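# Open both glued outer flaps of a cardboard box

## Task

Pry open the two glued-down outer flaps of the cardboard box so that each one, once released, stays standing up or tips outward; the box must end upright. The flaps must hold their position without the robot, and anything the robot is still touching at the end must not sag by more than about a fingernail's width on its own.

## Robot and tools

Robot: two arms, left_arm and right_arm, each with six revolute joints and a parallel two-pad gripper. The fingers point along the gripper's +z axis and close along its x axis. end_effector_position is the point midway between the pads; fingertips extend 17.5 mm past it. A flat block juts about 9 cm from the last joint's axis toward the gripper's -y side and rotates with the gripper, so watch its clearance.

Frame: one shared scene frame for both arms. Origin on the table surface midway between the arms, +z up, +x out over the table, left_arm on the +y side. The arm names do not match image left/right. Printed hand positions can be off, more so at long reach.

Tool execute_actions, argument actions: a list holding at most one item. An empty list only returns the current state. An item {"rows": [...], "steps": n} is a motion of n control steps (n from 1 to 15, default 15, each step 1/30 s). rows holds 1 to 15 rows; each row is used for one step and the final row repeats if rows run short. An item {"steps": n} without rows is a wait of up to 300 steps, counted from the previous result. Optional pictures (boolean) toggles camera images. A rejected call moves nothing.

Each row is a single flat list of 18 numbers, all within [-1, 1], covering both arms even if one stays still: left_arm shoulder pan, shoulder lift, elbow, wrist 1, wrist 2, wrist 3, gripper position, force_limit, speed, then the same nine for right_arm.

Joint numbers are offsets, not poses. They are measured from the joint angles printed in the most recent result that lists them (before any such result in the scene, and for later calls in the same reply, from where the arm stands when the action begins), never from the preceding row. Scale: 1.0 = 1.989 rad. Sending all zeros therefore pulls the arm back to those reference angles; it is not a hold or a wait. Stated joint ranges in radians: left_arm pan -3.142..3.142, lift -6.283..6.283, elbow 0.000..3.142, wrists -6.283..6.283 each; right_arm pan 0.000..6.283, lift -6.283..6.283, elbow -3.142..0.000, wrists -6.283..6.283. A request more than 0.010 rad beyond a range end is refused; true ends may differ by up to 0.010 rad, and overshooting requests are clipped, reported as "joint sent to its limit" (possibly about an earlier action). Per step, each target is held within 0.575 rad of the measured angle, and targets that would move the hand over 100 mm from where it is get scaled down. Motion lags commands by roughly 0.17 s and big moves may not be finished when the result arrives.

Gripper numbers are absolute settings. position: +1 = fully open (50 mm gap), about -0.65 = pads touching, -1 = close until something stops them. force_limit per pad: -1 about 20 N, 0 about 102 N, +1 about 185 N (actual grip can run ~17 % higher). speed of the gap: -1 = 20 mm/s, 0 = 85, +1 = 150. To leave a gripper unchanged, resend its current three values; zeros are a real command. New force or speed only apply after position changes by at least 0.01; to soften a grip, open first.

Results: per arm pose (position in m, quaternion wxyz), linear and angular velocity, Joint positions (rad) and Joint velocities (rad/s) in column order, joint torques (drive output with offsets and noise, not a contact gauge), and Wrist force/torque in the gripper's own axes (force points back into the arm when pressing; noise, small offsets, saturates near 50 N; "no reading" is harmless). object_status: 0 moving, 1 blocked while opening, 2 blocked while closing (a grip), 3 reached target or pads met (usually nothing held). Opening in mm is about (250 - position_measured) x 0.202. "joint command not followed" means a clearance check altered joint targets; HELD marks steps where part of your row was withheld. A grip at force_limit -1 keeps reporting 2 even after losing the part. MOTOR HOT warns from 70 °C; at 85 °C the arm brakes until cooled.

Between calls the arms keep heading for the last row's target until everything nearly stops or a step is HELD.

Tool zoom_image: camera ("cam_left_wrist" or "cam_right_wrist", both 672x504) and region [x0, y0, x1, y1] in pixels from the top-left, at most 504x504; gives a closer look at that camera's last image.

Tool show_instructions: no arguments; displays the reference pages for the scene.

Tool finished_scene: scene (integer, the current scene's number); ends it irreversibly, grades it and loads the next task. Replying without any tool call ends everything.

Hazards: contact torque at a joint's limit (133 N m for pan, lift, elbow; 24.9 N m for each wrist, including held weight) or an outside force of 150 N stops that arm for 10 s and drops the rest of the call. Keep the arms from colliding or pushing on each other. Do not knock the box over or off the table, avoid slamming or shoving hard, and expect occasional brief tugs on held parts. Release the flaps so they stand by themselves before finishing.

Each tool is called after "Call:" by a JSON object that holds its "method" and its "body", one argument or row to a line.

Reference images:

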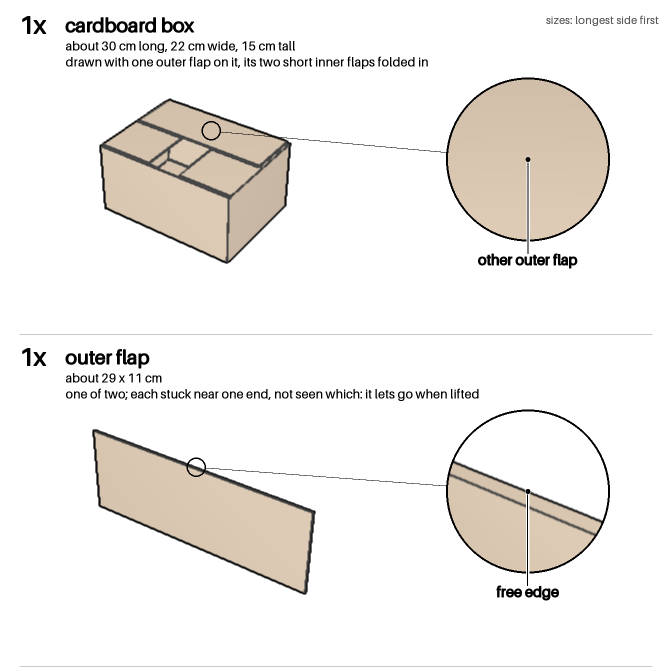

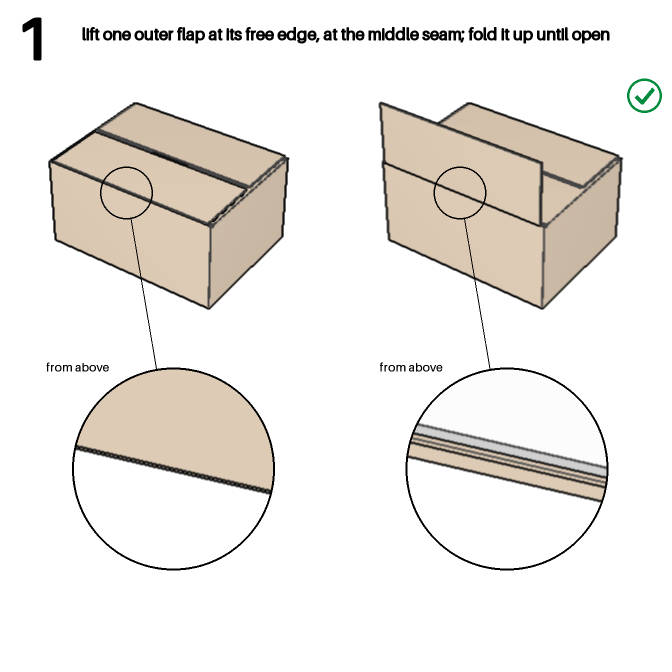

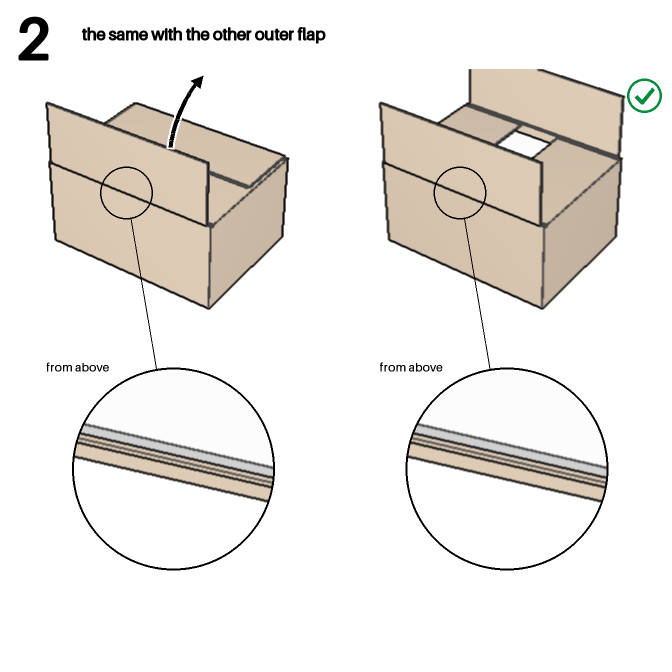

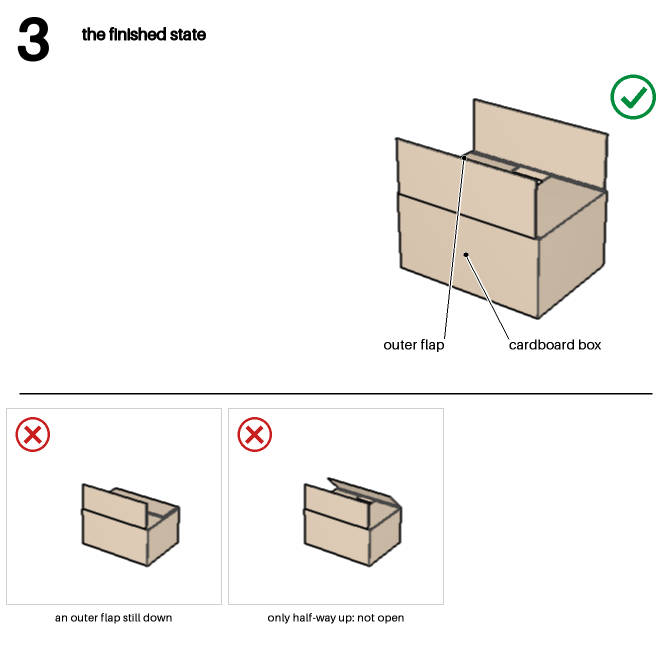

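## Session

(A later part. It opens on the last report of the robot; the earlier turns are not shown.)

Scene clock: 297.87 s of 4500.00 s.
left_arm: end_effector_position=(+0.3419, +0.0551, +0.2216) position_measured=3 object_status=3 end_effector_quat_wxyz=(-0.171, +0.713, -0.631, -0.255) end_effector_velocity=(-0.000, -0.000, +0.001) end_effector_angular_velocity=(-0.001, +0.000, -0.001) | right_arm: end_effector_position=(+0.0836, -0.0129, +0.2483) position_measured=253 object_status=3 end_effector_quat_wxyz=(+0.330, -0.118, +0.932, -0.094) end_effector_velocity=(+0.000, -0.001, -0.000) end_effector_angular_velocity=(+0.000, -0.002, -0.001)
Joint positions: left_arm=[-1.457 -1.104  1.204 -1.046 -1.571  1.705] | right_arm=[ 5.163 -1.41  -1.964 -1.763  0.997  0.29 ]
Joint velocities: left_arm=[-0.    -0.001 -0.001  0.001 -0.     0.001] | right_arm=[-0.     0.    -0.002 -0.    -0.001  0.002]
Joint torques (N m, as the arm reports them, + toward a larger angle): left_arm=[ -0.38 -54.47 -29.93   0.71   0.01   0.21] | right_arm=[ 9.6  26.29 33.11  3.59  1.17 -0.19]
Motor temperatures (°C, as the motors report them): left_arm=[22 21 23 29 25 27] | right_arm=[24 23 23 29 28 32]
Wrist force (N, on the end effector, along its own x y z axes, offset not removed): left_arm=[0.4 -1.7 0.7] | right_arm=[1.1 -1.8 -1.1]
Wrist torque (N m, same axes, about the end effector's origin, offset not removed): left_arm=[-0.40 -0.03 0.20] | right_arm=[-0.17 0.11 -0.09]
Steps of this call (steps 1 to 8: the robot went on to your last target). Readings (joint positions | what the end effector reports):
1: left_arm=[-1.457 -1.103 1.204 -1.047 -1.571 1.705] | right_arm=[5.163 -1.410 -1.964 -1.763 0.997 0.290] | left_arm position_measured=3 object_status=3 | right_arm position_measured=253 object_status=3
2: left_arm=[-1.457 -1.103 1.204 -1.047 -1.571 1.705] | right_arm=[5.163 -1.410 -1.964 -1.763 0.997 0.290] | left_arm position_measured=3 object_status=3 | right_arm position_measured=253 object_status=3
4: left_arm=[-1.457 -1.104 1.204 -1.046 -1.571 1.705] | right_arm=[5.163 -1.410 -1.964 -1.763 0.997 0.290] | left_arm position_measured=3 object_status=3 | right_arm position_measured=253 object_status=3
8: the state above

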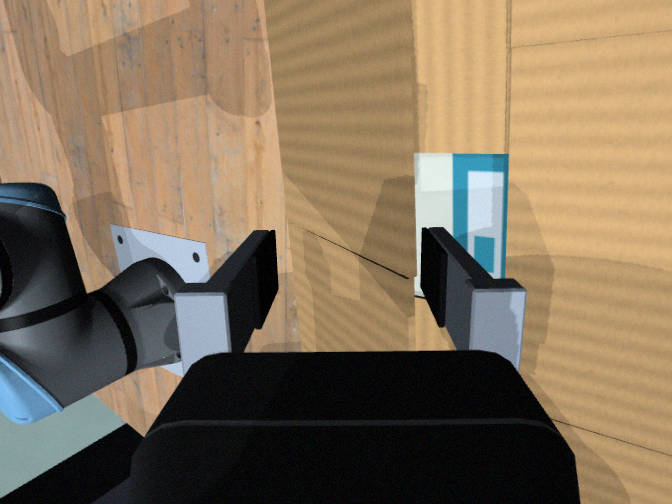

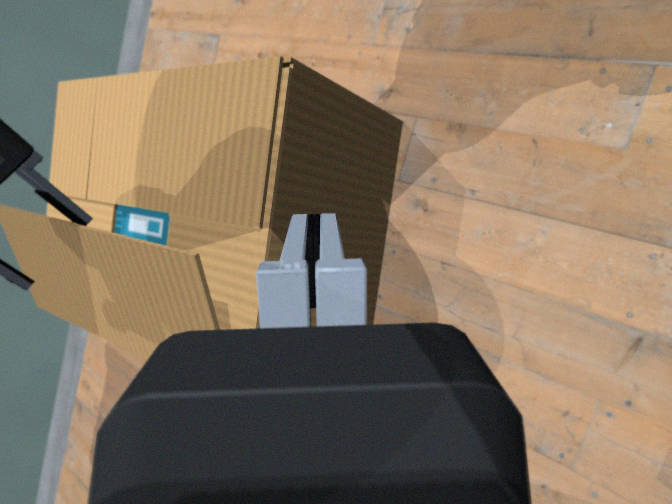

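Call:
{"method": "execute_actions", "body": {
  "actions": [
    {"rows":[[0,-0.007,0.016,-0.009,0,0,1,0,0,0,0,0,0,0,0,-1,0,0],[0,-0.007,0.016,-0.009,0,0,1,0,0,0,0,0,0,0,0,-1,0,0],[0,-0.014,0.032,-0.018,0,0,1,0,0,0,0,0,0,0,0,-1,0,0],[0,-0.014,0.032,-0.018,0,0,1,0,0,0,0,0,0,0,0,-1,0,0],[0,-0.014,0.032,-0.018,0,0,1,0,0,0,0,0,0,0,0,-1,0,0],[0,-0.014,0.032,-0.018,0,0,1,0,0,0,0,0,0,0,0,-1,0,0],[0,-0.014,0.032,-0.018,0,0,1,0,0,0,0,0,0,0,0,-1,0,0],[0,-0.025,0.041,-0.015,0,0,1,0,0,0,0,0,0,0,0,-1,0,0],[0,-0.035,0.048,-0.012,0,0,1,0,0,0,0,0,0,0,0,-1,0,0],[0,-0.045,0.055,-0.009,0,0,1,0,0,0,0,0,0,0,0,-1,0,0],[0,-0.055,0.062,-0.007,0,0,1,0,0,0,0,0,0,0,0,-1,0,0],[0,-0.064,0.069,-0.004,0,0,1,0,0,0,0,0,0,0,0,-1,0,0],[0,-0.0728,0.0748,-0.002,0,0,1,0,0,0,0,0,0,0,0,-1,0,0]]}
  ],
  "pictures": false
}}

Call:
{"method": "execute_actions", "body": {
  "actions": [
    {"steps":15}
  ]
}}

Scene clock: 321.57 s of 4500.00 s.
left_arm: end_effector_position=(+0.3325, +0.0910, +0.2311) position_measured=3 object_status=3 end_effector_quat_wxyz=(-0.171, +0.713, -0.630, -0.256) end_effector_velocity=(-0.037, +0.142, +0.101) end_effector_angular_velocity=(-0.019, -0.005, +0.000) | right_arm: end_effector_position=(+0.0836, -0.0129, +0.2483) position_measured=253 object_status=3 end_effector_quat_wxyz=(+0.330, -0.118, +0.932, -0.094) end_effector_velocity=(-0.000, +0.000, +0.001) end_effector_angular_velocity=(+0.002, +0.001, +0.000)
Joint positions: left_arm=[-1.457 -1.196  1.313 -1.062 -1.571  1.705] | right_arm=[ 5.163 -1.41  -1.964 -1.763  0.997  0.29 ]
Joint velocities: left_arm=[-0.    -0.396  0.291  0.085 -0.    -0.   ] | right_arm=[-0.     0.001  0.001  0.    -0.    -0.   ]
Joint torques (N m, as the arm reports them, + toward a larger angle): left_arm=[ -0.47 -40.3  -15.43   0.62   0.01   0.23] | right_arm=[ 9.02 26.84 33.44  3.8   1.16 -0.01]
Motor temperatures (°C, as the motors report them): left_arm=[22 21 23 29 25 27] | right_arm=[24 23 23 29 28 32]
Wrist force (N, on the end effector, along its own x y z axes, offset not removed): left_arm=[0.3 -6.0 0.5] | right_arm=[0.0 -2.4 -0.2]
Wrist torque (N m, same axes, about the end effector's origin, offset not removed): left_arm=[-1.00 0.07 0.10] | right_arm=[-0.16 -0.08 -0.15]
Steps of this call (steps 1 to 15: the robot went on to your last target; steps 16 to 90: nothing new was sent; then 20.20 s passed at rest; steps 91 to 105: all 15 steps of this action). Readings (joint positions | what the end effector reports):
91: left_arm=[-1.457 -1.104 1.204 -1.046 -1.571 1.705] | right_arm=[5.163 -1.410 -1.964 -1.763 0.997 0.290] | left_arm position_measured=3 object_status=3 | right_arm position_measured=253 object_status=3
92: left_arm=[-1.457 -1.105 1.205 -1.047 -1.571 1.705] | right_arm=[5.163 -1.410 -1.964 -1.763 0.997 0.290] | left_arm position_measured=3 object_status=3 | right_arm position_measured=253 object_status=3
94: left_arm=[-1.457 -1.111 1.218 -1.055 -1.571 1.705] | right_arm=[5.163 -1.410 -1.964 -1.763 0.997 0.290] | left_arm position_measured=3 object_status=3 | right_arm position_measured=253 object_status=3
98: left_arm=[-1.457 -1.124 1.249 -1.072 -1.571 1.705] | right_arm=[5.163 -1.410 -1.964 -1.763 0.997 0.290] | left_arm position_measured=3 object_status=3 | right_arm position_measured=253 object_status=3
105: the state above

Scene clock: 322.07 s of 4500.00 s.
left_arm: end_effector_position=(+0.3276, +0.1098, +0.2434) position_measured=3 object_status=3 end_effector_quat_wxyz=(-0.171, +0.713, -0.631, -0.255) end_effector_velocity=(-0.001, +0.003, +0.001) end_effector_angular_velocity=(+0.001, +0.000, -0.001) | right_arm: end_effector_position=(+0.0836, -0.0129, +0.2483) position_measured=253 object_status=3 end_effector_quat_wxyz=(+0.330, -0.118, +0.932, -0.094) end_effector_velocity=(-0.000, +0.000, +0.000) end_effector_angular_velocity=(+0.004, +0.001, -0.002)
Joint positions: left_arm=[-1.457 -1.248  1.352 -1.05  -1.571  1.705] | right_arm=[ 5.163 -1.41  -1.964 -1.763  0.997  0.29 ]
Joint velocities: left_arm=[-0.001 -0.008  0.008  0.001  0.    -0.   ] | right_arm=[-0.     0.002  0.     0.001  0.     0.002]
Joint torques (N m, as the arm reports them, + toward a larger angle): left_arm=[ -0.31 -48.76 -15.22   1.06   0.02   0.22] | right_arm=[ 9.5  26.84 31.82  3.85  1.12 -0.21]
Motor temperatures (°C, as the motors report them): left_arm=[22 21 23 29 25 27] | right_arm=[24 23 23 29 28 32]
Wrist force (N, on the end effector, along its own x y z axes, offset not removed): left_arm=[2.7 -4.8 3.6] | right_arm=[-0.7 -1.8 -0.5]
Wrist torque (N m, same axes, about the end effector's origin, offset not removed): left_arm=[-0.55 -0.05 0.04] | right_arm=[-0.02 0.16 -0.05]
Steps of this call (steps 1 to 15: the robot went on to your last target). Readings (joint positions | what the end effector reports):
1: left_arm=[-1.457 -1.208 1.322 -1.059 -1.571 1.705] | right_arm=[5.163 -1.410 -1.964 -1.763 0.997 0.290] | left_arm position_measured=3 object_status=3 | right_arm position_measured=253 object_status=3
2: left_arm=[-1.457 -1.218 1.329 -1.057 -1.571 1.705] | right_arm=[5.163 -1.410 -1.964 -1.763 0.997 0.290] | left_arm position_measured=3 object_status=3 | right_arm position_measured=253 object_status=3
4: left_arm=[-1.457 -1.230 1.338 -1.054 -1.571 1.705] | right_arm=[5.163 -1.410 -1.964 -1.763 0.997 0.290] | left_arm position_measured=3 object_status=3 | right_arm position_measured=253 object_status=3
8: left_arm=[-1.457 -1.242 1.347 -1.052 -1.571 1.705] | right_arm=[5.163 -1.410 -1.964 -1.763 0.997 0.290] | left_arm position_measured=3 object_status=3 | right_arm position_measured=253 object_status=3
15: the state above

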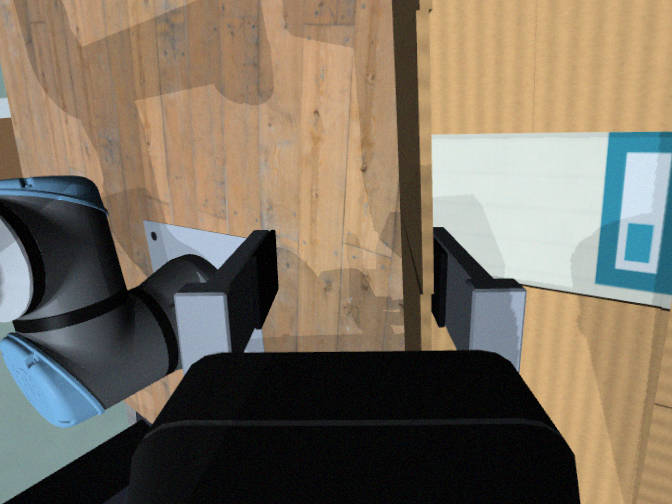

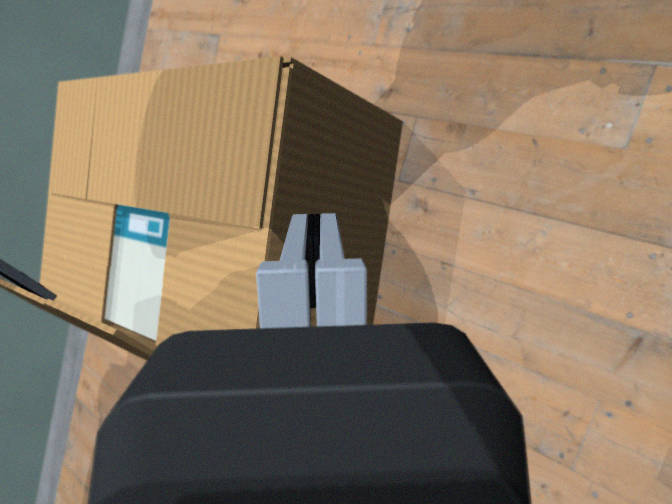

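Call:
{"method": "execute_actions", "body": {
  "actions": [
    {"rows":[[0,-0.029,0.031,-0.033,0,0,1,0,0,0,0,0,0,0,0,-1,0,0],[0,-0.048,0.052,-0.056,0,0,1,0,0,0,0,0,0,0,0,-1,0,0],[0,-0.068,0.073,-0.078,0,0,1,0,0,0,0,0,0,0,0,-1,0,0],[0,-0.087,0.094,-0.1,0,0,1,0,0,0,0,0,0,0,0,-1,0,0],[0,-0.107,0.115,-0.123,0,0,1,0,0,0,0,0,0,0,0,-1,0,0],[0,-0.126,0.135,-0.145,0,0,1,0,0,0,0,0,0,0,0,-1,0,0],[0,-0.146,0.156,-0.168,0,0,1,0,0,0,0,0,0,0,0,-1,0,0],[0,-0.165,0.177,-0.19,0,0,1,0,0,0,0,0,0,0,0,-1,0,0],[0,-0.185,0.198,-0.212,0,0,1,0,0,0,0,0,0,0,0,-1,0,0],[0,-0.204,0.219,-0.235,0,0,1,0,0,0,0,0,0,0,0,-1,0,0],[0,-0.223,0.24,-0.257,0,0,1,0,0,0,0,0,0,0,0,-1,0,0],[0,-0.243,0.26,-0.279,0,0,1,0,0,0,0,0,0,0,0,-1,0,0],[0,-0.262,0.281,-0.302,0,0,1,0,0,0,0,0,0,0,0,-1,0,0],[0,-0.28,0.3,-0.322,0,0,1,0,0,0,0,0,0,0,0,-1,0,0],[0,-0.2915,0.3124,-0.3351,0,0,1,0,0,0,0,0,0,0,0,-1,0,0]]}
  ],
  "pictures": false
}}

Call:
{"method": "execute_actions", "body": {
  "actions": [
    {"steps":30}
  ]
}}

Scene clock: 335.13 s of 4500.00 s.
left_arm: end_effector_position=(+0.3166, +0.1516, +0.2475) position_measured=3 object_status=3 end_effector_quat_wxyz=(-0.058, +0.745, -0.659, -0.087) end_effector_velocity=(-0.033, +0.129, -0.008) end_effector_angular_velocity=(-1.142, -0.299, +0.002) | right_arm: end_effector_position=(+0.0836, -0.0129, +0.2483) position_measured=253 object_status=3 end_effector_quat_wxyz=(+0.330, -0.118, +0.932, -0.094) end_effector_velocity=(+0.000, +0.000, +0.000) end_effector_angular_velocity=(-0.001, -0.001, +0.003)
Joint positions: left_arm=[-1.457 -1.635  1.765 -1.493 -1.571  1.705] | right_arm=[ 5.163 -1.41  -1.964 -1.763  0.997  0.29 ]
Joint velocities: left_arm=[ 0.001 -1.105  1.182 -1.257 -0.    -0.001] | right_arm=[ 0.     0.    -0.001 -0.    -0.002 -0.002]
Joint torques (N m, as the arm reports them, + toward a larger angle): left_arm=[  0.12 -36.38 -13.17  -5.47  -0.03   0.31] | right_arm=[ 9.7  27.21 32.86  3.81  0.78  0.06]
Motor temperatures (°C, as the motors report them): left_arm=[22 21 23 29 25 27] | right_arm=[24 23 23 29 28 32]
Wrist force (N, on the end effector, along its own x y z axes, offset not removed): left_arm=[-0.4 -3.3 3.7] | right_arm=[1.2 -1.6 -0.7]
Wrist torque (N m, same axes, about the end effector's origin, offset not removed): left_arm=[-0.16 0.29 0.06] | right_arm=[-0.12 -0.12 -0.13]
Steps of this call (steps 1 to 15: the robot went on to your last target; steps 16 to 90: nothing new was sent; then 9.57 s passed at rest; steps 91 to 105: all 15 steps of this action). Readings (joint positions | what the end effector reports):
91: left_arm=[-1.457 -1.249 1.352 -1.050 -1.571 1.705] | right_arm=[5.163 -1.410 -1.964 -1.763 0.997 0.290] | left_arm position_measured=3 object_status=3 | right_arm position_measured=253 object_status=3
92: left_arm=[-1.457 -1.252 1.355 -1.053 -1.571 1.705] | right_arm=[5.163 -1.410 -1.964 -1.763 0.997 0.290] | left_arm position_measured=3 object_status=3 | right_arm position_measured=253 object_status=3
94: left_arm=[-1.457 -1.279 1.384 -1.084 -1.571 1.705] | right_arm=[5.163 -1.410 -1.964 -1.763 0.997 0.290] | left_arm position_measured=3 object_status=3 | right_arm position_measured=253 object_status=3
98: left_arm=[-1.457 -1.386 1.499 -1.207 -1.571 1.705] | right_arm=[5.163 -1.410 -1.964 -1.763 0.997 0.290] | left_arm position_measured=3 object_status=3 | right_arm position_measured=253 object_status=3
105: the state above

Scene clock: 336.13 s of 4500.00 s.
left_arm: end_effector_position=(+0.3109, +0.1735, +0.2441) position_measured=3 object_status=3 end_effector_quat_wxyz=(+0.000, +0.749, -0.663, +0.000) end_effector_velocity=(-0.000, +0.000, +0.000) end_effector_angular_velocity=(-0.001, -0.000, -0.000) | right_arm: end_effector_position=(+0.0836, -0.0129, +0.2483) position_measured=253 object_status=3 end_effector_quat_wxyz=(+0.330, -0.118, +0.932, -0.094) end_effector_velocity=(-0.000, +0.000, +0.000) end_effector_angular_velocity=(+0.000, +0.002, -0.001)
Joint positions: left_arm=[-1.457 -1.827  1.973 -1.717 -1.571  1.705] | right_arm=[ 5.163 -1.41  -1.964 -1.763  0.997  0.29 ]
Joint velocities: left_arm=[-0.    -0.001  0.001 -0.    -0.    -0.   ] | right_arm=[-0.    -0.     0.001  0.     0.001 -0.   ]
Joint torques (N m, as the arm reports them, + toward a larger angle): left_arm=[ -0.16 -21.92 -17.37  -4.2   -0.02   0.17] | right_arm=[ 9.12 26.24 32.39  3.79  0.95 -0.03]
Motor temperatures (°C, as the motors report them): left_arm=[22 21 23 29 25 27] | right_arm=[24 23 23 29 28 32]
Wrist force (N, on the end effector, along its own x y z axes, offset not removed): left_arm=[3.2 -0.5 2.5] | right_arm=[0.1 -0.2 -2.2]
Wrist torque (N m, same axes, about the end effector's origin, offset not removed): left_arm=[0.25 -0.40 0.11] | right_arm=[-0.09 0.03 -0.07]
Steps of this call (steps 1 to 30: the robot went on to your last target). Readings (joint positions | what the end effector reports):
1: left_arm=[-1.457 -1.671 1.805 -1.535 -1.571 1.705] | right_arm=[5.163 -1.410 -1.964 -1.763 0.997 0.290] | left_arm position_measured=3 object_status=3 | right_arm position_measured=253 object_status=3
2: left_arm=[-1.457 -1.705 1.841 -1.574 -1.571 1.705] | right_arm=[5.163 -1.410 -1.964 -1.763 0.997 0.290] | left_arm position_measured=3 object_status=3 | right_arm position_measured=253 object_status=3
4: left_arm=[-1.457 -1.755 1.894 -1.632 -1.571 1.705] | right_arm=[5.163 -1.410 -1.964 -1.763 0.997 0.290] | left_arm position_measured=3 object_status=3 | right_arm position_measured=253 object_status=3
8: left_arm=[-1.457 -1.802 1.945 -1.687 -1.571 1.705] | right_arm=[5.163 -1.410 -1.964 -1.763 0.997 0.290] | left_arm position_measured=3 object_status=3 | right_arm position_measured=253 object_status=3
30: the state above
All arms were judged still, so your last target was given up. Only a new action makes them travel on or press farther. Fingers that are still opening or closing keep moving.

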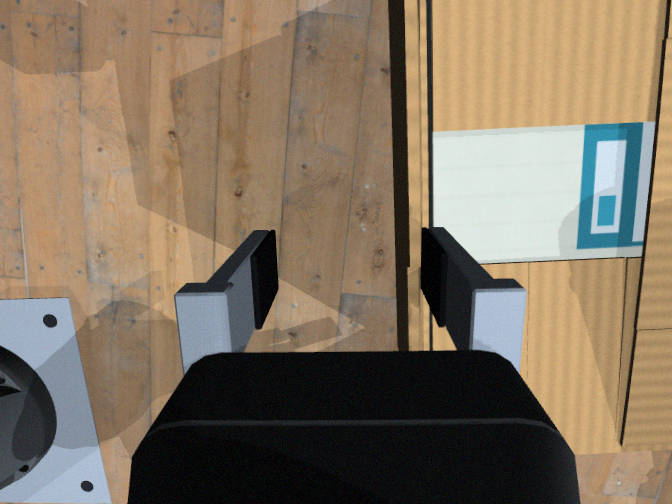

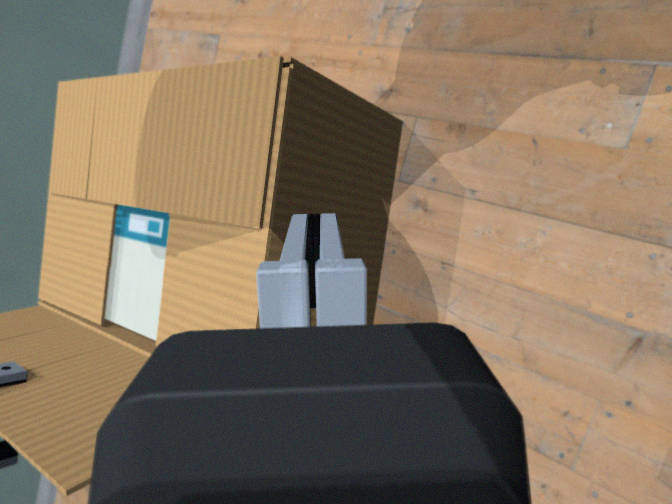

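Call:
{"method": "execute_actions", "body": {
  "actions": [
    {"rows":[[0,-0.0222,0.016,0.0062,0,0,1,0,0,0,0,0,0,0,0,-1,0,0],[0,-0.0222,0.016,0.0062,0,0,1,0,0,0,0,0,0,0,0,-1,0,0],[0,-0.0222,0.016,0.0062,0,0,1,0,0,0,0,0,0,0,0,-1,0,0],[0,-0.0444,0.0321,0.0124,0,0,1,0,0,0,0,0,0,0,0,-1,0,0]]}
  ],
  "pictures": false
}}

Call:
{"method": "execute_actions", "body": {
  "actions": [
    {"steps":10}
  ],
  "pictures": false
}}

Call:
{"method": "execute_actions", "body": {
  "actions": [
    {"rows":[[0,0.03,-0.022,-0.008,0,0,1,0,0,0,0,0,0,0,0,-1,0,0]]}
  ],
  "pictures": false
}}

Call:
{"method": "execute_actions", "body": {
  "actions": [
    {"steps":20}
  ]
}}

Scene clock: 344.67 s of 4500.00 s.
left_arm: end_effector_position=(+0.3026, +0.2052, +0.2427) position_measured=3 object_status=3 end_effector_quat_wxyz=(-0.000, +0.749, -0.663, +0.000) end_effector_velocity=(-0.004, +0.014, -0.001) end_effector_angular_velocity=(-0.001, -0.000, -0.001) | right_arm: end_effector_position=(+0.0836, -0.0129, +0.2483) position_measured=253 object_status=3 end_effector_quat_wxyz=(+0.330, -0.118, +0.932, -0.094) end_effector_velocity=(-0.000, -0.000, +0.000) end_effector_angular_velocity=(+0.001, +0.000, -0.002)
Joint positions: left_arm=[-1.457 -1.911  2.033 -1.693 -1.571  1.705] | right_arm=[ 5.163 -1.41  -1.964 -1.763  0.997  0.29 ]
Joint velocities: left_arm=[-0.    -0.038  0.027  0.01  -0.     0.001] | right_arm=[-0.     0.     0.    -0.     0.     0.002]
Joint torques (N m, as the arm reports them, + toward a larger angle): left_arm=[ -0.26 -18.71 -19.57  -1.29   0.03   0.15] | right_arm=[ 9.14 26.34 32.23  3.83  1.22  0.39]
Motor temperatures (°C, as the motors report them): left_arm=[22 21 23 29 25 27] | right_arm=[24 23 23 29 28 32]
Wrist force (N, on the end effector, along its own x y z axes, offset not removed): left_arm=[0.0 -1.5 -0.4] | right_arm=[1.6 0.5 0.1]
Wrist torque (N m, same axes, about the end effector's origin, offset not removed): left_arm=[-0.21 0.28 0.07] | right_arm=[0.11 -0.22 -0.16]
Steps of this call (steps 1 to 90: nothing new was sent; then 5.03 s passed at rest; steps 91 to 105: all 15 steps of this action). Readings (joint positions | what the end effector reports):
91: left_arm=[-1.457 -1.827 1.973 -1.717 -1.571 1.705] | right_arm=[5.163 -1.410 -1.964 -1.763 0.997 0.290] | left_arm position_measured=3 object_status=3 | right_arm position_measured=253 object_status=3
92: left_arm=[-1.457 -1.830 1.975 -1.716 -1.571 1.705] | right_arm=[5.163 -1.410 -1.964 -1.763 0.997 0.290] | left_arm position_measured=3 object_status=3 | right_arm position_measured=253 object_status=3
94: left_arm=[-1.457 -1.844 1.986 -1.712 -1.571 1.705] | right_arm=[5.163 -1.410 -1.964 -1.763 0.997 0.290] | left_arm position_measured=3 object_status=3 | right_arm position_measured=253 object_status=3
98: left_arm=[-1.457 -1.885 2.015 -1.700 -1.571 1.705] | right_arm=[5.163 -1.410 -1.964 -1.763 0.997 0.290] | left_arm position_measured=3 object_status=3 | right_arm position_measured=253 object_status=3
105: the state above

Scene clock: 345.00 s of 4500.00 s.
left_arm: end_effector_position=(+0.3021, +0.2069, +0.2425) position_measured=3 object_status=3 end_effector_quat_wxyz=(-0.000, +0.749, -0.663, +0.000) end_effector_velocity=(-0.001, +0.000, +0.000) end_effector_angular_velocity=(-0.001, -0.000, -0.002) | right_arm: end_effector_position=(+0.0836, -0.0129, +0.2483) position_measured=253 object_status=3 end_effector_quat_wxyz=(+0.330, -0.118, +0.932, -0.094) end_effector_velocity=(+0.000, +0.000, -0.000) end_effector_angular_velocity=(+0.002, -0.000, -0.001)
Joint positions: left_arm=[-1.457 -1.915  2.036 -1.692 -1.571  1.705] | right_arm=[ 5.163 -1.41  -1.964 -1.763  0.997  0.29 ]
Joint velocities: left_arm=[-0.003 -0.003  0.001  0.001 -0.    -0.001] | right_arm=[-0.     0.001 -0.001  0.001 -0.001  0.001]
Joint torques (N m, as the arm reports them, + toward a larger angle): left_arm=[ -0.53 -17.48 -17.3   -1.13   0.04   0.13] | right_arm=[ 7.34 24.75 32.49  4.08  1.08  0.1 ]
Motor temperatures (°C, as the motors report them): left_arm=[22 21 23 29 25 27] | right_arm=[24 23 23 29 28 32]
Wrist force (N, on the end effector, along its own x y z axes, offset not removed): left_arm=[2.9 -2.3 1.2] | right_arm=[2.2 -1.6 -0.7]
Wrist torque (N m, same axes, about the end effector's origin, offset not removed): left_arm=[-0.31 -0.26 0.41] | right_arm=[-0.16 -0.34 -0.03]
Steps of this call (steps 1 to 10: the robot went on to your last target). Readings (joint positions | what the end effector reports):
1: left_arm=[-1.457 -1.912 2.034 -1.693 -1.571 1.705] | right_arm=[5.163 -1.410 -1.964 -1.763 0.997 0.290] | left_arm position_measured=3 object_status=3 | right_arm position_measured=253 object_status=3
2: left_arm=[-1.457 -1.913 2.034 -1.693 -1.571 1.705] | right_arm=[5.163 -1.410 -1.964 -1.763 0.997 0.290] | left_arm position_measured=3 object_status=3 | right_arm position_measured=253 object_status=3
4: left_arm=[-1.457 -1.914 2.035 -1.692 -1.571 1.705] | right_arm=[5.163 -1.410 -1.964 -1.763 0.997 0.290] | left_arm position_measured=3 object_status=3 | right_arm position_measured=253 object_status=3
8: left_arm=[-1.457 -1.915 2.036 -1.692 -1.571 1.705] | right_arm=[5.163 -1.410 -1.964 -1.763 0.997 0.290] | left_arm position_measured=3 object_status=3 | right_arm position_measured=253 object_status=3
10: the state above

Scene clock: 345.50 s of 4500.00 s.
left_arm: end_effector_position=(+0.3078, +0.1851, +0.2442) position_measured=3 object_status=3 end_effector_quat_wxyz=(+0.000, +0.749, -0.663, +0.000) end_effector_velocity=(+0.001, -0.007, +0.001) end_effector_angular_velocity=(-0.002, -0.001, -0.002) | right_arm: end_effector_position=(+0.0836, -0.0129, +0.2483) position_measured=253 object_status=3 end_effector_quat_wxyz=(+0.330, -0.118, +0.932, -0.094) end_effector_velocity=(+0.000, -0.000, +0.000) end_effector_angular_velocity=(+0.001, -0.001, +0.000)
Joint positions: left_arm=[-1.457 -1.858  1.994 -1.707 -1.571  1.705] | right_arm=[ 5.163 -1.41  -1.964 -1.763  0.997  0.29 ]
Joint velocities: left_arm=[-0.002  0.017 -0.014 -0.004  0.     0.   ] | right_arm=[-0.     0.001 -0.    -0.    -0.001  0.   ]
Joint torques (N m, as the arm reports them, + toward a larger angle): left_arm=[ -0.42  -7.78 -31.1   -4.54  -0.03   0.26] | right_arm=[ 8.84 26.52 32.03  4.02  1.05 -0.01]
Motor temperatures (°C, as the motors report them): left_arm=[22 21 23 29 25 27] | right_arm=[24 23 23 29 28 32]
Wrist force (N, on the end effector, along its own x y z axes, offset not removed): left_arm=[1.3 -3.4 6.0] | right_arm=[1.3 -2.8 -1.4]
Wrist torque (N m, same axes, about the end effector's origin, offset not removed): left_arm=[-0.26 -0.20 0.10] | right_arm=[-0.32 -0.19 0.06]
Steps of this call (steps 1 to 15: all 15 steps of this action). Readings (joint positions | what the end effector reports):
1: left_arm=[-1.457 -1.915 2.036 -1.692 -1.571 1.705] | right_arm=[5.163 -1.410 -1.964 -1.763 0.997 0.290] | left_arm position_measured=3 object_status=3 | right_arm position_measured=253 object_status=3
2: left_arm=[-1.457 -1.912 2.034 -1.693 -1.571 1.705] | right_arm=[5.163 -1.410 -1.964 -1.763 0.997 0.290] | left_arm position_measured=3 object_status=3 | right_arm position_measured=253 object_status=3
4: left_arm=[-1.457 -1.893 2.019 -1.698 -1.571 1.705] | right_arm=[5.163 -1.410 -1.964 -1.763 0.997 0.290] | left_arm position_measured=3 object_status=3 | right_arm position_measured=253 object_status=3
8: left_arm=[-1.457 -1.869 2.002 -1.705 -1.571 1.705] | right_arm=[5.163 -1.410 -1.964 -1.763 0.997 0.290] | left_arm position_measured=3 object_status=3 | right_arm position_measured=253 object_status=3
15: the state above

Scene clock: 346.17 s of 4500.00 s.
left_arm: end_effector_position=(+0.3081, +0.1843, +0.2442) position_measured=3 object_status=3 end_effector_quat_wxyz=(-0.000, +0.749, -0.663, +0.000) end_effector_velocity=(-0.000, -0.001, +0.000) end_effector_angular_velocity=(-0.001, -0.000, -0.003) | right_arm: end_effector_position=(+0.0836, -0.0129, +0.2483) position_measured=253 object_status=3 end_effector_quat_wxyz=(+0.330, -0.118, +0.932, -0.094) end_effector_velocity=(-0.000, +0.000, -0.000) end_effector_angular_velocity=(-0.002, +0.000, +0.002)
Joint positions: left_arm=[-1.457 -1.855  1.993 -1.708 -1.571  1.705] | right_arm=[ 5.163 -1.41  -1.964 -1.763  0.997  0.29 ]
Joint velocities: left_arm=[-0.001  0.    -0.001 -0.001 -0.     0.001] | right_arm=[ 0.    -0.     0.    -0.001  0.001 -0.002]
Joint torques (N m, as the arm reports them, + toward a larger angle): left_arm=[ -0.15  -6.86 -31.71  -4.55   0.02   0.17] | right_arm=[ 7.82 25.16 32.6   3.96  0.74  0.32]
Motor temperatures (°C, as the motors report them): left_arm=[22 21 23 29 25 27] | right_arm=[24 23 23 29 28 32]
Wrist force (N, on the end effector, along its own x y z axes, offset not removed): left_arm=[-5.3 -3.8 5.7] | right_arm=[-1.6 1.0 2.0]
Wrist torque (N m, same axes, about the end effector's origin, offset not removed): left_arm=[-0.52 0.84 0.29] | right_arm=[0.39 0.26 -0.14]
Steps of this call (steps 1 to 15: the robot went on to your last target; steps 16 to 20: nothing new was sent). Readings (joint positions | what the end effector reports):
1: left_arm=[-1.457 -1.857 1.994 -1.708 -1.571 1.705] | right_arm=[5.163 -1.410 -1.964 -1.763 0.997 0.290] | left_arm position_measured=3 object_status=3 | right_arm position_measured=253 object_status=3
2: left_arm=[-1.457 -1.857 1.993 -1.708 -1.571 1.705] | right_arm=[5.163 -1.410 -1.964 -1.763 0.997 0.290] | left_arm position_measured=3 object_status=3 | right_arm position_measured=253 object_status=3
4: left_arm=[-1.457 -1.856 1.993 -1.708 -1.571 1.705] | right_arm=[5.163 -1.410 -1.964 -1.763 0.997 0.290] | left_arm position_measured=3 object_status=3 | right_arm position_measured=253 object_status=3
8: left_arm=[-1.457 -1.856 1.993 -1.708 -1.571 1.705] | right_arm=[5.163 -1.410 -1.964 -1.763 0.997 0.290] | left_arm position_measured=3 object_status=3 | right_arm position_measured=253 object_status=3
20: the state above
All arms were judged still, so your last target was given up. Only a new action makes them travel on or press farther. Fingers that are still opening or closing keep moving.

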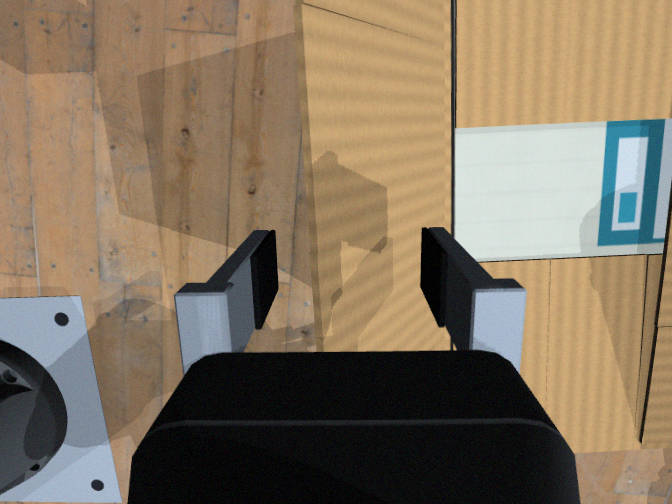

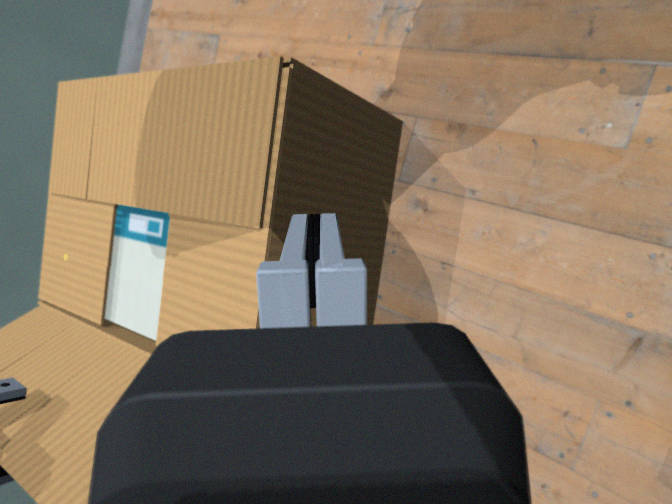

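Call:
{"method": "execute_actions", "body": {
  "actions": [
    {"rows":[[0,-0.0165,-0.104,0.121,0,0,1,0,0,0,0,0,0,0,0,-1,0,0]]}
  ],
  "pictures": false
}}

Call:
{"method": "execute_actions", "body": {
  "actions": [
    {"steps":15}
  ],
  "pictures": false
}}

Scene clock: 361.50 s of 4500.00 s.
left_arm: end_effector_position=(+0.3053, +0.1949, +0.3299) position_measured=3 object_status=3 end_effector_quat_wxyz=(-0.000, +0.749, -0.663, -0.000) end_effector_velocity=(-0.002, +0.008, +0.029) end_effector_angular_velocity=(+0.007, +0.002, +0.000) | right_arm: end_effector_position=(+0.0836, -0.0129, +0.2483) position_measured=253 object_status=3 end_effector_quat_wxyz=(+0.330, -0.118, +0.932, -0.094) end_effector_velocity=(-0.000, +0.000, -0.000) end_effector_angular_velocity=(+0.001, -0.000, -0.001)
Joint positions: left_arm=[-1.457 -1.887  1.795 -1.479 -1.571  1.705] | right_arm=[ 5.163 -1.41  -1.964 -1.763  0.997  0.29 ]
Joint velocities: left_arm=[-0.    -0.009 -0.071  0.087 -0.    -0.   ] | right_arm=[-0.    -0.001  0.001  0.001 -0.     0.002]
Joint torques (N m, as the arm reports them, + toward a larger angle): left_arm=[ -0.52 -19.04 -30.86  -1.51   0.05   0.22] | right_arm=[ 8.77 27.32 32.51  3.78  1.04 -0.06]
Motor temperatures (°C, as the motors report them): left_arm=[22 21 23 29 25 27] | right_arm=[24 23 23 29 28 32]
Wrist force (N, on the end effector, along its own x y z axes, offset not removed): left_arm=[0.0 -3.1 3.6] | right_arm=[0.2 -1.4 0.2]
Wrist torque (N m, same axes, about the end effector's origin, offset not removed): left_arm=[-0.52 0.11 0.09] | right_arm=[-0.09 -0.02 -0.04]
Steps of this call (steps 1 to 90: nothing new was sent; then 11.83 s passed at rest; steps 91 to 105: all 15 steps of this action). Readings (joint positions | what the end effector reports):
91: left_arm=[-1.457 -1.855 1.993 -1.708 -1.571 1.705] | right_arm=[5.163 -1.410 -1.964 -1.763 0.997 0.290] | left_arm position_measured=3 object_status=3 | right_arm position_measured=253 object_status=3
92: left_arm=[-1.457 -1.857 1.989 -1.705 -1.571 1.705] | right_arm=[5.163 -1.410 -1.964 -1.763 0.997 0.290] | left_arm position_measured=3 object_status=3 | right_arm position_measured=253 object_status=3
94: left_arm=[-1.457 -1.868 1.944 -1.658 -1.571 1.705] | right_arm=[5.163 -1.410 -1.964 -1.763 0.997 0.290] | left_arm position_measured=3 object_status=3 | right_arm position_measured=253 object_status=3
98: left_arm=[-1.457 -1.881 1.843 -1.537 -1.571 1.705] | right_arm=[5.163 -1.410 -1.964 -1.763 0.997 0.290] | left_arm position_measured=3 object_status=3 | right_arm position_measured=253 object_status=3
105: the state above

Scene clock: 362.00 s of 4500.00 s.
left_arm: end_effector_position=(+0.3050, +0.1959, +0.3336) position_measured=3 object_status=3 end_effector_quat_wxyz=(-0.000, +0.749, -0.663, -0.000) end_effector_velocity=(+0.000, +0.000, +0.001) end_effector_angular_velocity=(-0.001, -0.000, +0.000) | right_arm: end_effector_position=(+0.0836, -0.0129, +0.2483) position_measured=253 object_status=3 end_effector_quat_wxyz=(+0.330, -0.118, +0.932, -0.094) end_effector_velocity=(-0.000, +0.000, -0.000) end_effector_angular_velocity=(+0.001, +0.001, +0.000)
Joint positions: left_arm=[-1.457 -1.888  1.786 -1.468 -1.571  1.705] | right_arm=[ 5.163 -1.41  -1.964 -1.763  0.997  0.29 ]
Joint velocities: left_arm=[ 0.    -0.    -0.003  0.002  0.     0.   ] | right_arm=[ 0.001  0.001 -0.001  0.001  0.     0.   ]
Joint torques (N m, as the arm reports them, + toward a larger angle): left_arm=[ -0.69 -19.8  -31.55  -1.5    0.04   0.17] | right_arm=[10.98 26.46 31.74  4.11  1.09 -0.06]
Motor temperatures (°C, as the motors report them): left_arm=[22 21 23 29 25 27] | right_arm=[24 23 23 29 28 32]
Wrist force (N, on the end effector, along its own x y z axes, offset not removed): left_arm=[-1.1 -2.8 4.1] | right_arm=[-0.6 -3.3 -1.4]
Wrist torque (N m, same axes, about the end effector's origin, offset not removed): left_arm=[-0.50 0.25 0.16] | right_arm=[-0.37 0.12 0.01]
Steps of this call (steps 1 to 15: the robot went on to your last target). Readings (joint positions | what the end effector reports):
1: left_arm=[-1.457 -1.887 1.793 -1.476 -1.571 1.705] | right_arm=[5.163 -1.410 -1.964 -1.763 0.997 0.290] | left_arm position_measured=3 object_status=3 | right_arm position_measured=253 object_status=3
2: left_arm=[-1.457 -1.888 1.791 -1.474 -1.571 1.705] | right_arm=[5.163 -1.410 -1.964 -1.763 0.997 0.290] | left_arm position_measured=3 object_status=3 | right_arm position_measured=253 object_status=3
4: left_arm=[-1.457 -1.888 1.789 -1.471 -1.571 1.705] | right_arm=[5.163 -1.410 -1.964 -1.763 0.997 0.290] | left_arm position_measured=3 object_status=3 | right_arm position_measured=253 object_status=3
8: left_arm=[-1.457 -1.888 1.787 -1.469 -1.571 1.705] | right_arm=[5.163 -1.410 -1.964 -1.763 0.997 0.290] | left_arm position_measured=3 object_status=3 | right_arm position_measured=253 object_status=3
15: the state above

Call:
{"method": "execute_actions", "body": {
  "actions": [
    {"rows":[[0,0.03,0,-0.38,0,0,-1,0,0,0,0,0,0,0,0,-1,0,0]]}
  ],
  "pictures": false
}}

Call:
{"method": "execute_actions", "body": {
  "actions": [
    {"steps":25}
  ],
  "pictures": false
}}

Call:
{"method": "execute_actions", "body": {
  "actions": [
    {"rows":[[0,0.0326,0.2683,-0.3034,0,0,-1,0,0,0,0,0,0,0,0,-1,0,0]]}
  ],
  "pictures": false
}}

Call:
{"method": "execute_actions", "body": {
  "actions": [
    {"steps":30}
  ]
}}

Scene clock: 368.37 s of 4500.00 s.
left_arm: end_effector_position=(+0.3435, +0.0489, +0.4157) position_measured=201 object_status=0 end_effector_quat_wxyz=(+0.153, +0.720, -0.637, +0.229) end_effector_velocity=(+0.054, -0.201, +0.226) end_effector_angular_velocity=(-1.009, -0.264, +0.002) | right_arm: end_effector_position=(+0.0836, -0.0129, +0.2483) position_measured=253 object_status=3 end_effector_quat_wxyz=(+0.330, -0.118, +0.932, -0.094) end_effector_velocity=(+0.000, +0.000, +0.000) end_effector_angular_velocity=(+0.001, -0.002, -0.001)
Joint positions: left_arm=[-1.457 -1.836  1.786 -2.079 -1.571  1.705] | right_arm=[ 5.163 -1.41  -1.964 -1.763  0.997  0.29 ]
Joint velocities: left_arm=[ 0.002  0.056  0.    -1.099 -0.    -0.001] | right_arm=[-0.     0.     0.    -0.001 -0.002  0.002]
Joint torques (N m, as the arm reports them, + toward a larger angle): left_arm=[ -0.59  -9.45 -17.99  -5.21  -0.02   0.21] | right_arm=[ 9.11 27.25 30.7   3.87  1.   -0.09]
Motor temperatures (°C, as the motors report them): left_arm=[22 21 23 29 25 27] | right_arm=[24 23 23 29 28 32]
Wrist force (N, on the end effector, along its own x y z axes, offset not removed): left_arm=[1.9 0.4 2.8] | right_arm=[-1.3 2.3 -0.5]
Wrist torque (N m, same axes, about the end effector's origin, offset not removed): left_arm=[0.14 -0.18 -0.03] | right_arm=[0.71 0.26 -0.14]
Steps of this call (steps 1 to 15: the robot went on to your last target; steps 16 to 90: nothing new was sent; then 2.87 s passed at rest; steps 91 to 105: all 15 steps of this action). Readings (joint positions | what the end effector reports):
91: left_arm=[-1.457 -1.888 1.786 -1.467 -1.571 1.705] | right_arm=[5.163 -1.410 -1.964 -1.763 0.997 0.290] | left_arm position_measured=5 object_status=0 | right_arm position_measured=253 object_status=3
92: left_arm=[-1.457 -1.886 1.786 -1.470 -1.571 1.705] | right_arm=[5.163 -1.410 -1.964 -1.763 0.997 0.290] | left_arm position_measured=19 object_status=0 | right_arm position_measured=253 object_status=3
94: left_arm=[-1.457 -1.874 1.786 -1.518 -1.571 1.705] | right_arm=[5.163 -1.410 -1.964 -1.763 0.997 0.290] | left_arm position_measured=47 object_status=0 | right_arm position_measured=253 object_status=3
98: left_arm=[-1.457 -1.856 1.786 -1.725 -1.571 1.705] | right_arm=[5.163 -1.410 -1.964 -1.763 0.997 0.290] | left_arm position_measured=103 object_status=0 | right_arm position_measured=253 object_status=3
105: the state above

Scene clock: 369.20 s of 4500.00 s.
left_arm: end_effector_position=(+0.3499, +0.0248, +0.4468) position_measured=253 object_status=3 end_effector_quat_wxyz=(+0.189, +0.704, -0.623, +0.283) end_effector_velocity=(-0.000, -0.000, +0.001) end_effector_angular_velocity=(-0.002, -0.001, -0.000) | right_arm: end_effector_position=(+0.0836, -0.0129, +0.2483) position_measured=253 object_status=3 end_effector_quat_wxyz=(+0.330, -0.118, +0.932, -0.094) end_effector_velocity=(+0.000, +0.000, -0.000) end_effector_angular_velocity=(-0.002, -0.001, +0.001)
Joint positions: left_arm=[-1.457 -1.829  1.786 -2.223 -1.571  1.705] | right_arm=[ 5.163 -1.41  -1.964 -1.763  0.997  0.29 ]
Joint velocities: left_arm=[-0.     0.    -0.    -0.002  0.     0.   ] | right_arm=[ 0.    -0.001 -0.    -0.    -0.001 -0.001]
Joint torques (N m, as the arm reports them, + toward a larger angle): left_arm=[  0.27  -9.04 -20.47  -5.41   0.07   0.23] | right_arm=[ 8.38 26.07 32.56  3.99  1.05  0.14]
Motor temperatures (°C, as the motors report them): left_arm=[22 21 23 29 25 27] | right_arm=[24 23 23 29 28 32]
Wrist force (N, on the end effector, along its own x y z axes, offset not removed): left_arm=[0.8 -4.7 -1.1] | right_arm=[-1.7 -3.1 3.1]
Wrist torque (N m, same axes, about the end effector's origin, offset not removed): left_arm=[-0.86 -0.13 0.07] | right_arm=[-0.33 0.16 0.07]
Steps of this call (steps 1 to 25: the robot went on to your last target). Readings (joint positions | what the end effector reports):
1: left_arm=[-1.457 -1.834 1.786 -2.112 -1.571 1.705] | right_arm=[5.163 -1.410 -1.964 -1.763 0.997 0.290] | left_arm position_measured=215 object_status=0 | right_arm position_measured=253 object_status=3
2: left_arm=[-1.457 -1.833 1.786 -2.138 -1.571 1.705] | right_arm=[5.163 -1.410 -1.964 -1.763 0.997 0.290] | left_arm position_measured=229 object_status=0 | right_arm position_measured=253 object_status=3
4: left_arm=[-1.457 -1.831 1.786 -2.172 -1.571 1.705] | right_arm=[5.163 -1.410 -1.964 -1.763 0.997 0.290] | left_arm position_measured=253 object_status=0 | right_arm position_measured=253 object_status=3
8: left_arm=[-1.457 -1.829 1.786 -2.205 -1.571 1.705] | right_arm=[5.163 -1.410 -1.964 -1.763 0.997 0.290] | left_arm position_measured=253 object_status=0 | right_arm position_measured=253 object_status=3
25: the state above

Scene clock: 369.70 s of 4500.00 s.
left_arm: end_effector_position=(+0.3454, +0.0418, +0.2605) position_measured=253 object_status=3 end_effector_quat_wxyz=(+0.189, +0.704, -0.623, +0.282) end_effector_velocity=(-0.023, +0.091, -0.239) end_effector_angular_velocity=(-0.040, -0.011, +0.002) | right_arm: end_effector_position=(+0.0836, -0.0129, +0.2483) position_measured=253 object_status=3 end_effector_quat_wxyz=(+0.330, -0.118, +0.932, -0.094) end_effector_velocity=(-0.000, -0.000, +0.000) end_effector_angular_velocity=(+0.002, +0.000, -0.001)
Joint positions: left_arm=[-1.457 -1.772  2.234 -2.726 -1.571  1.705] | right_arm=[ 5.163 -1.41  -1.964 -1.763  0.997  0.29 ]
Joint velocities: left_arm=[ 0.002  0.067  0.661 -0.77   0.     0.   ] | right_arm=[ 0.     0.001 -0.     0.     0.     0.001]
Joint torques (N m, as the arm reports them, + toward a larger angle): left_arm=[ -0.5  -12.24 -31.38  -5.77  -0.26   0.26] | right_arm=[ 7.44 28.09 32.92  3.83  0.97  0.06]
Motor temperatures (°C, as the motors report them): left_arm=[22 21 23 29 25 27] | right_arm=[24 23 23 29 28 32]
Wrist force (N, on the end effector, along its own x y z axes, offset not removed): left_arm=[-4.9 1.7 4.0] | right_arm=[0.8 -0.7 -1.0]
Wrist torque (N m, same axes, about the end effector's origin, offset not removed): left_arm=[0.31 0.69 0.09] | right_arm=[-0.09 -0.02 -0.12]
Steps of this call (steps 1 to 15: all 15 steps of this action). Readings (joint positions | what the end effector reports):
1: left_arm=[-1.457 -1.829 1.786 -2.223 -1.571 1.705] | right_arm=[5.163 -1.410 -1.964 -1.763 0.997 0.290] | left_arm position_measured=253 object_status=3 | right_arm position_measured=253 object_status=3
2: left_arm=[-1.457 -1.827 1.789 -2.227 -1.571 1.705] | right_arm=[5.163 -1.410 -1.964 -1.763 0.997 0.290] | left_arm position_measured=253 object_status=3 | right_arm position_measured=253 object_status=3
4: left_arm=[-1.457 -1.817 1.836 -2.274 -1.571 1.705] | right_arm=[5.163 -1.410 -1.964 -1.763 0.997 0.290] | left_arm position_measured=253 object_status=3 | right_arm position_measured=253 object_status=3
8: left_arm=[-1.457 -1.800 1.987 -2.442 -1.571 1.705] | right_arm=[5.163 -1.410 -1.964 -1.763 0.997 0.290] | left_arm position_measured=253 object_status=3 | right_arm position_measured=253 object_status=3
15: the state above

Scene clock: 370.70 s of 4500.00 s.
left_arm: end_effector_position=(+0.3420, +0.0548, +0.2306) position_measured=253 object_status=3 end_effector_quat_wxyz=(+0.191, +0.704, -0.623, +0.285) end_effector_velocity=(-0.001, -0.000, -0.000) end_effector_angular_velocity=(+0.000, +0.000, -0.001) | right_arm: end_effector_position=(+0.0836, -0.0129, +0.2483) position_measured=253 object_status=3 end_effector_quat_wxyz=(+0.330, -0.118, +0.932, -0.094) end_effector_velocity=(-0.000, -0.000, -0.001) end_effector_angular_velocity=(-0.003, +0.000, -0.001)
Joint positions: left_arm=[-1.457 -1.764  2.319 -2.826 -1.571  1.705] | right_arm=[ 5.163 -1.41  -1.964 -1.763  0.997  0.29 ]
Joint velocities: left_arm=[-0.002 -0.     0.001 -0.     0.    -0.   ] | right_arm=[-0.    -0.002  0.001 -0.001  0.002  0.   ]
Joint torques (N m, as the arm reports them, + toward a larger angle): left_arm=[ -0.05  -8.63 -16.77  -5.49   0.05   0.15] | right_arm=[ 9.68 27.19 31.97  4.28  1.02  0.08]
Motor temperatures (°C, as the motors report them): left_arm=[22 21 23 29 25 27] | right_arm=[24 23 23 29 28 32]
Wrist force (N, on the end effector, along its own x y z axes, offset not removed): left_arm=[-3.5 1.8 -0.8] | right_arm=[1.2 -1.6 -1.4]
Wrist torque (N m, same axes, about the end effector's origin, offset not removed): left_arm=[0.18 0.51 0.24] | right_arm=[-0.07 -0.24 0.07]
Steps of this call (steps 1 to 30: the robot went on to your last target). Readings (joint positions | what the end effector reports):
1: left_arm=[-1.457 -1.770 2.254 -2.749 -1.571 1.705] | right_arm=[5.163 -1.410 -1.964 -1.763 0.997 0.290] | left_arm position_measured=253 object_status=3 | right_arm position_measured=253 object_status=3
2: left_arm=[-1.457 -1.769 2.269 -2.767 -1.571 1.705] | right_arm=[5.163 -1.410 -1.964 -1.763 0.997 0.290] | left_arm position_measured=253 object_status=3 | right_arm position_measured=253 object_status=3
4: left_arm=[-1.457 -1.767 2.289 -2.791 -1.571 1.705] | right_arm=[5.163 -1.410 -1.964 -1.763 0.997 0.290] | left_arm position_measured=253 object_status=3 | right_arm position_measured=253 object_status=3
8: left_arm=[-1.457 -1.765 2.309 -2.814 -1.571 1.705] | right_arm=[5.163 -1.410 -1.964 -1.763 0.997 0.290] | left_arm position_measured=253 object_status=3 | right_arm position_measured=253 object_status=3
30: the state above
All arms were judged still, so your last target was given up. Only a new action makes them travel on or press farther. Fingers that are still opening or closing keep moving.

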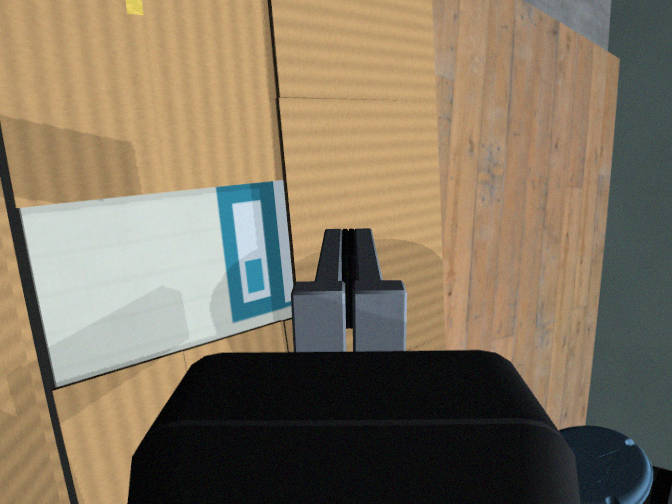

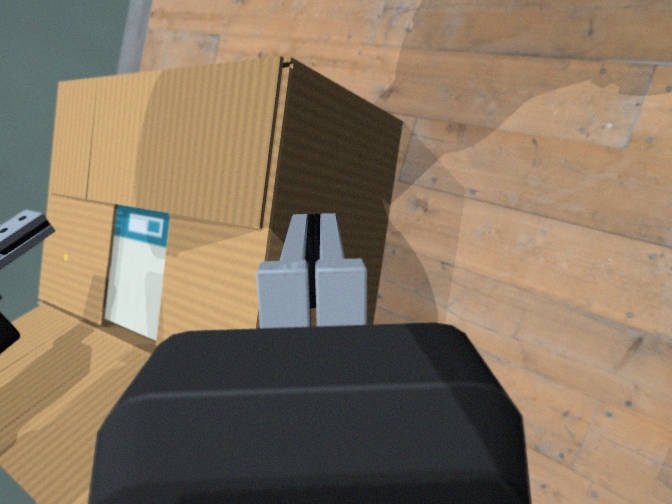

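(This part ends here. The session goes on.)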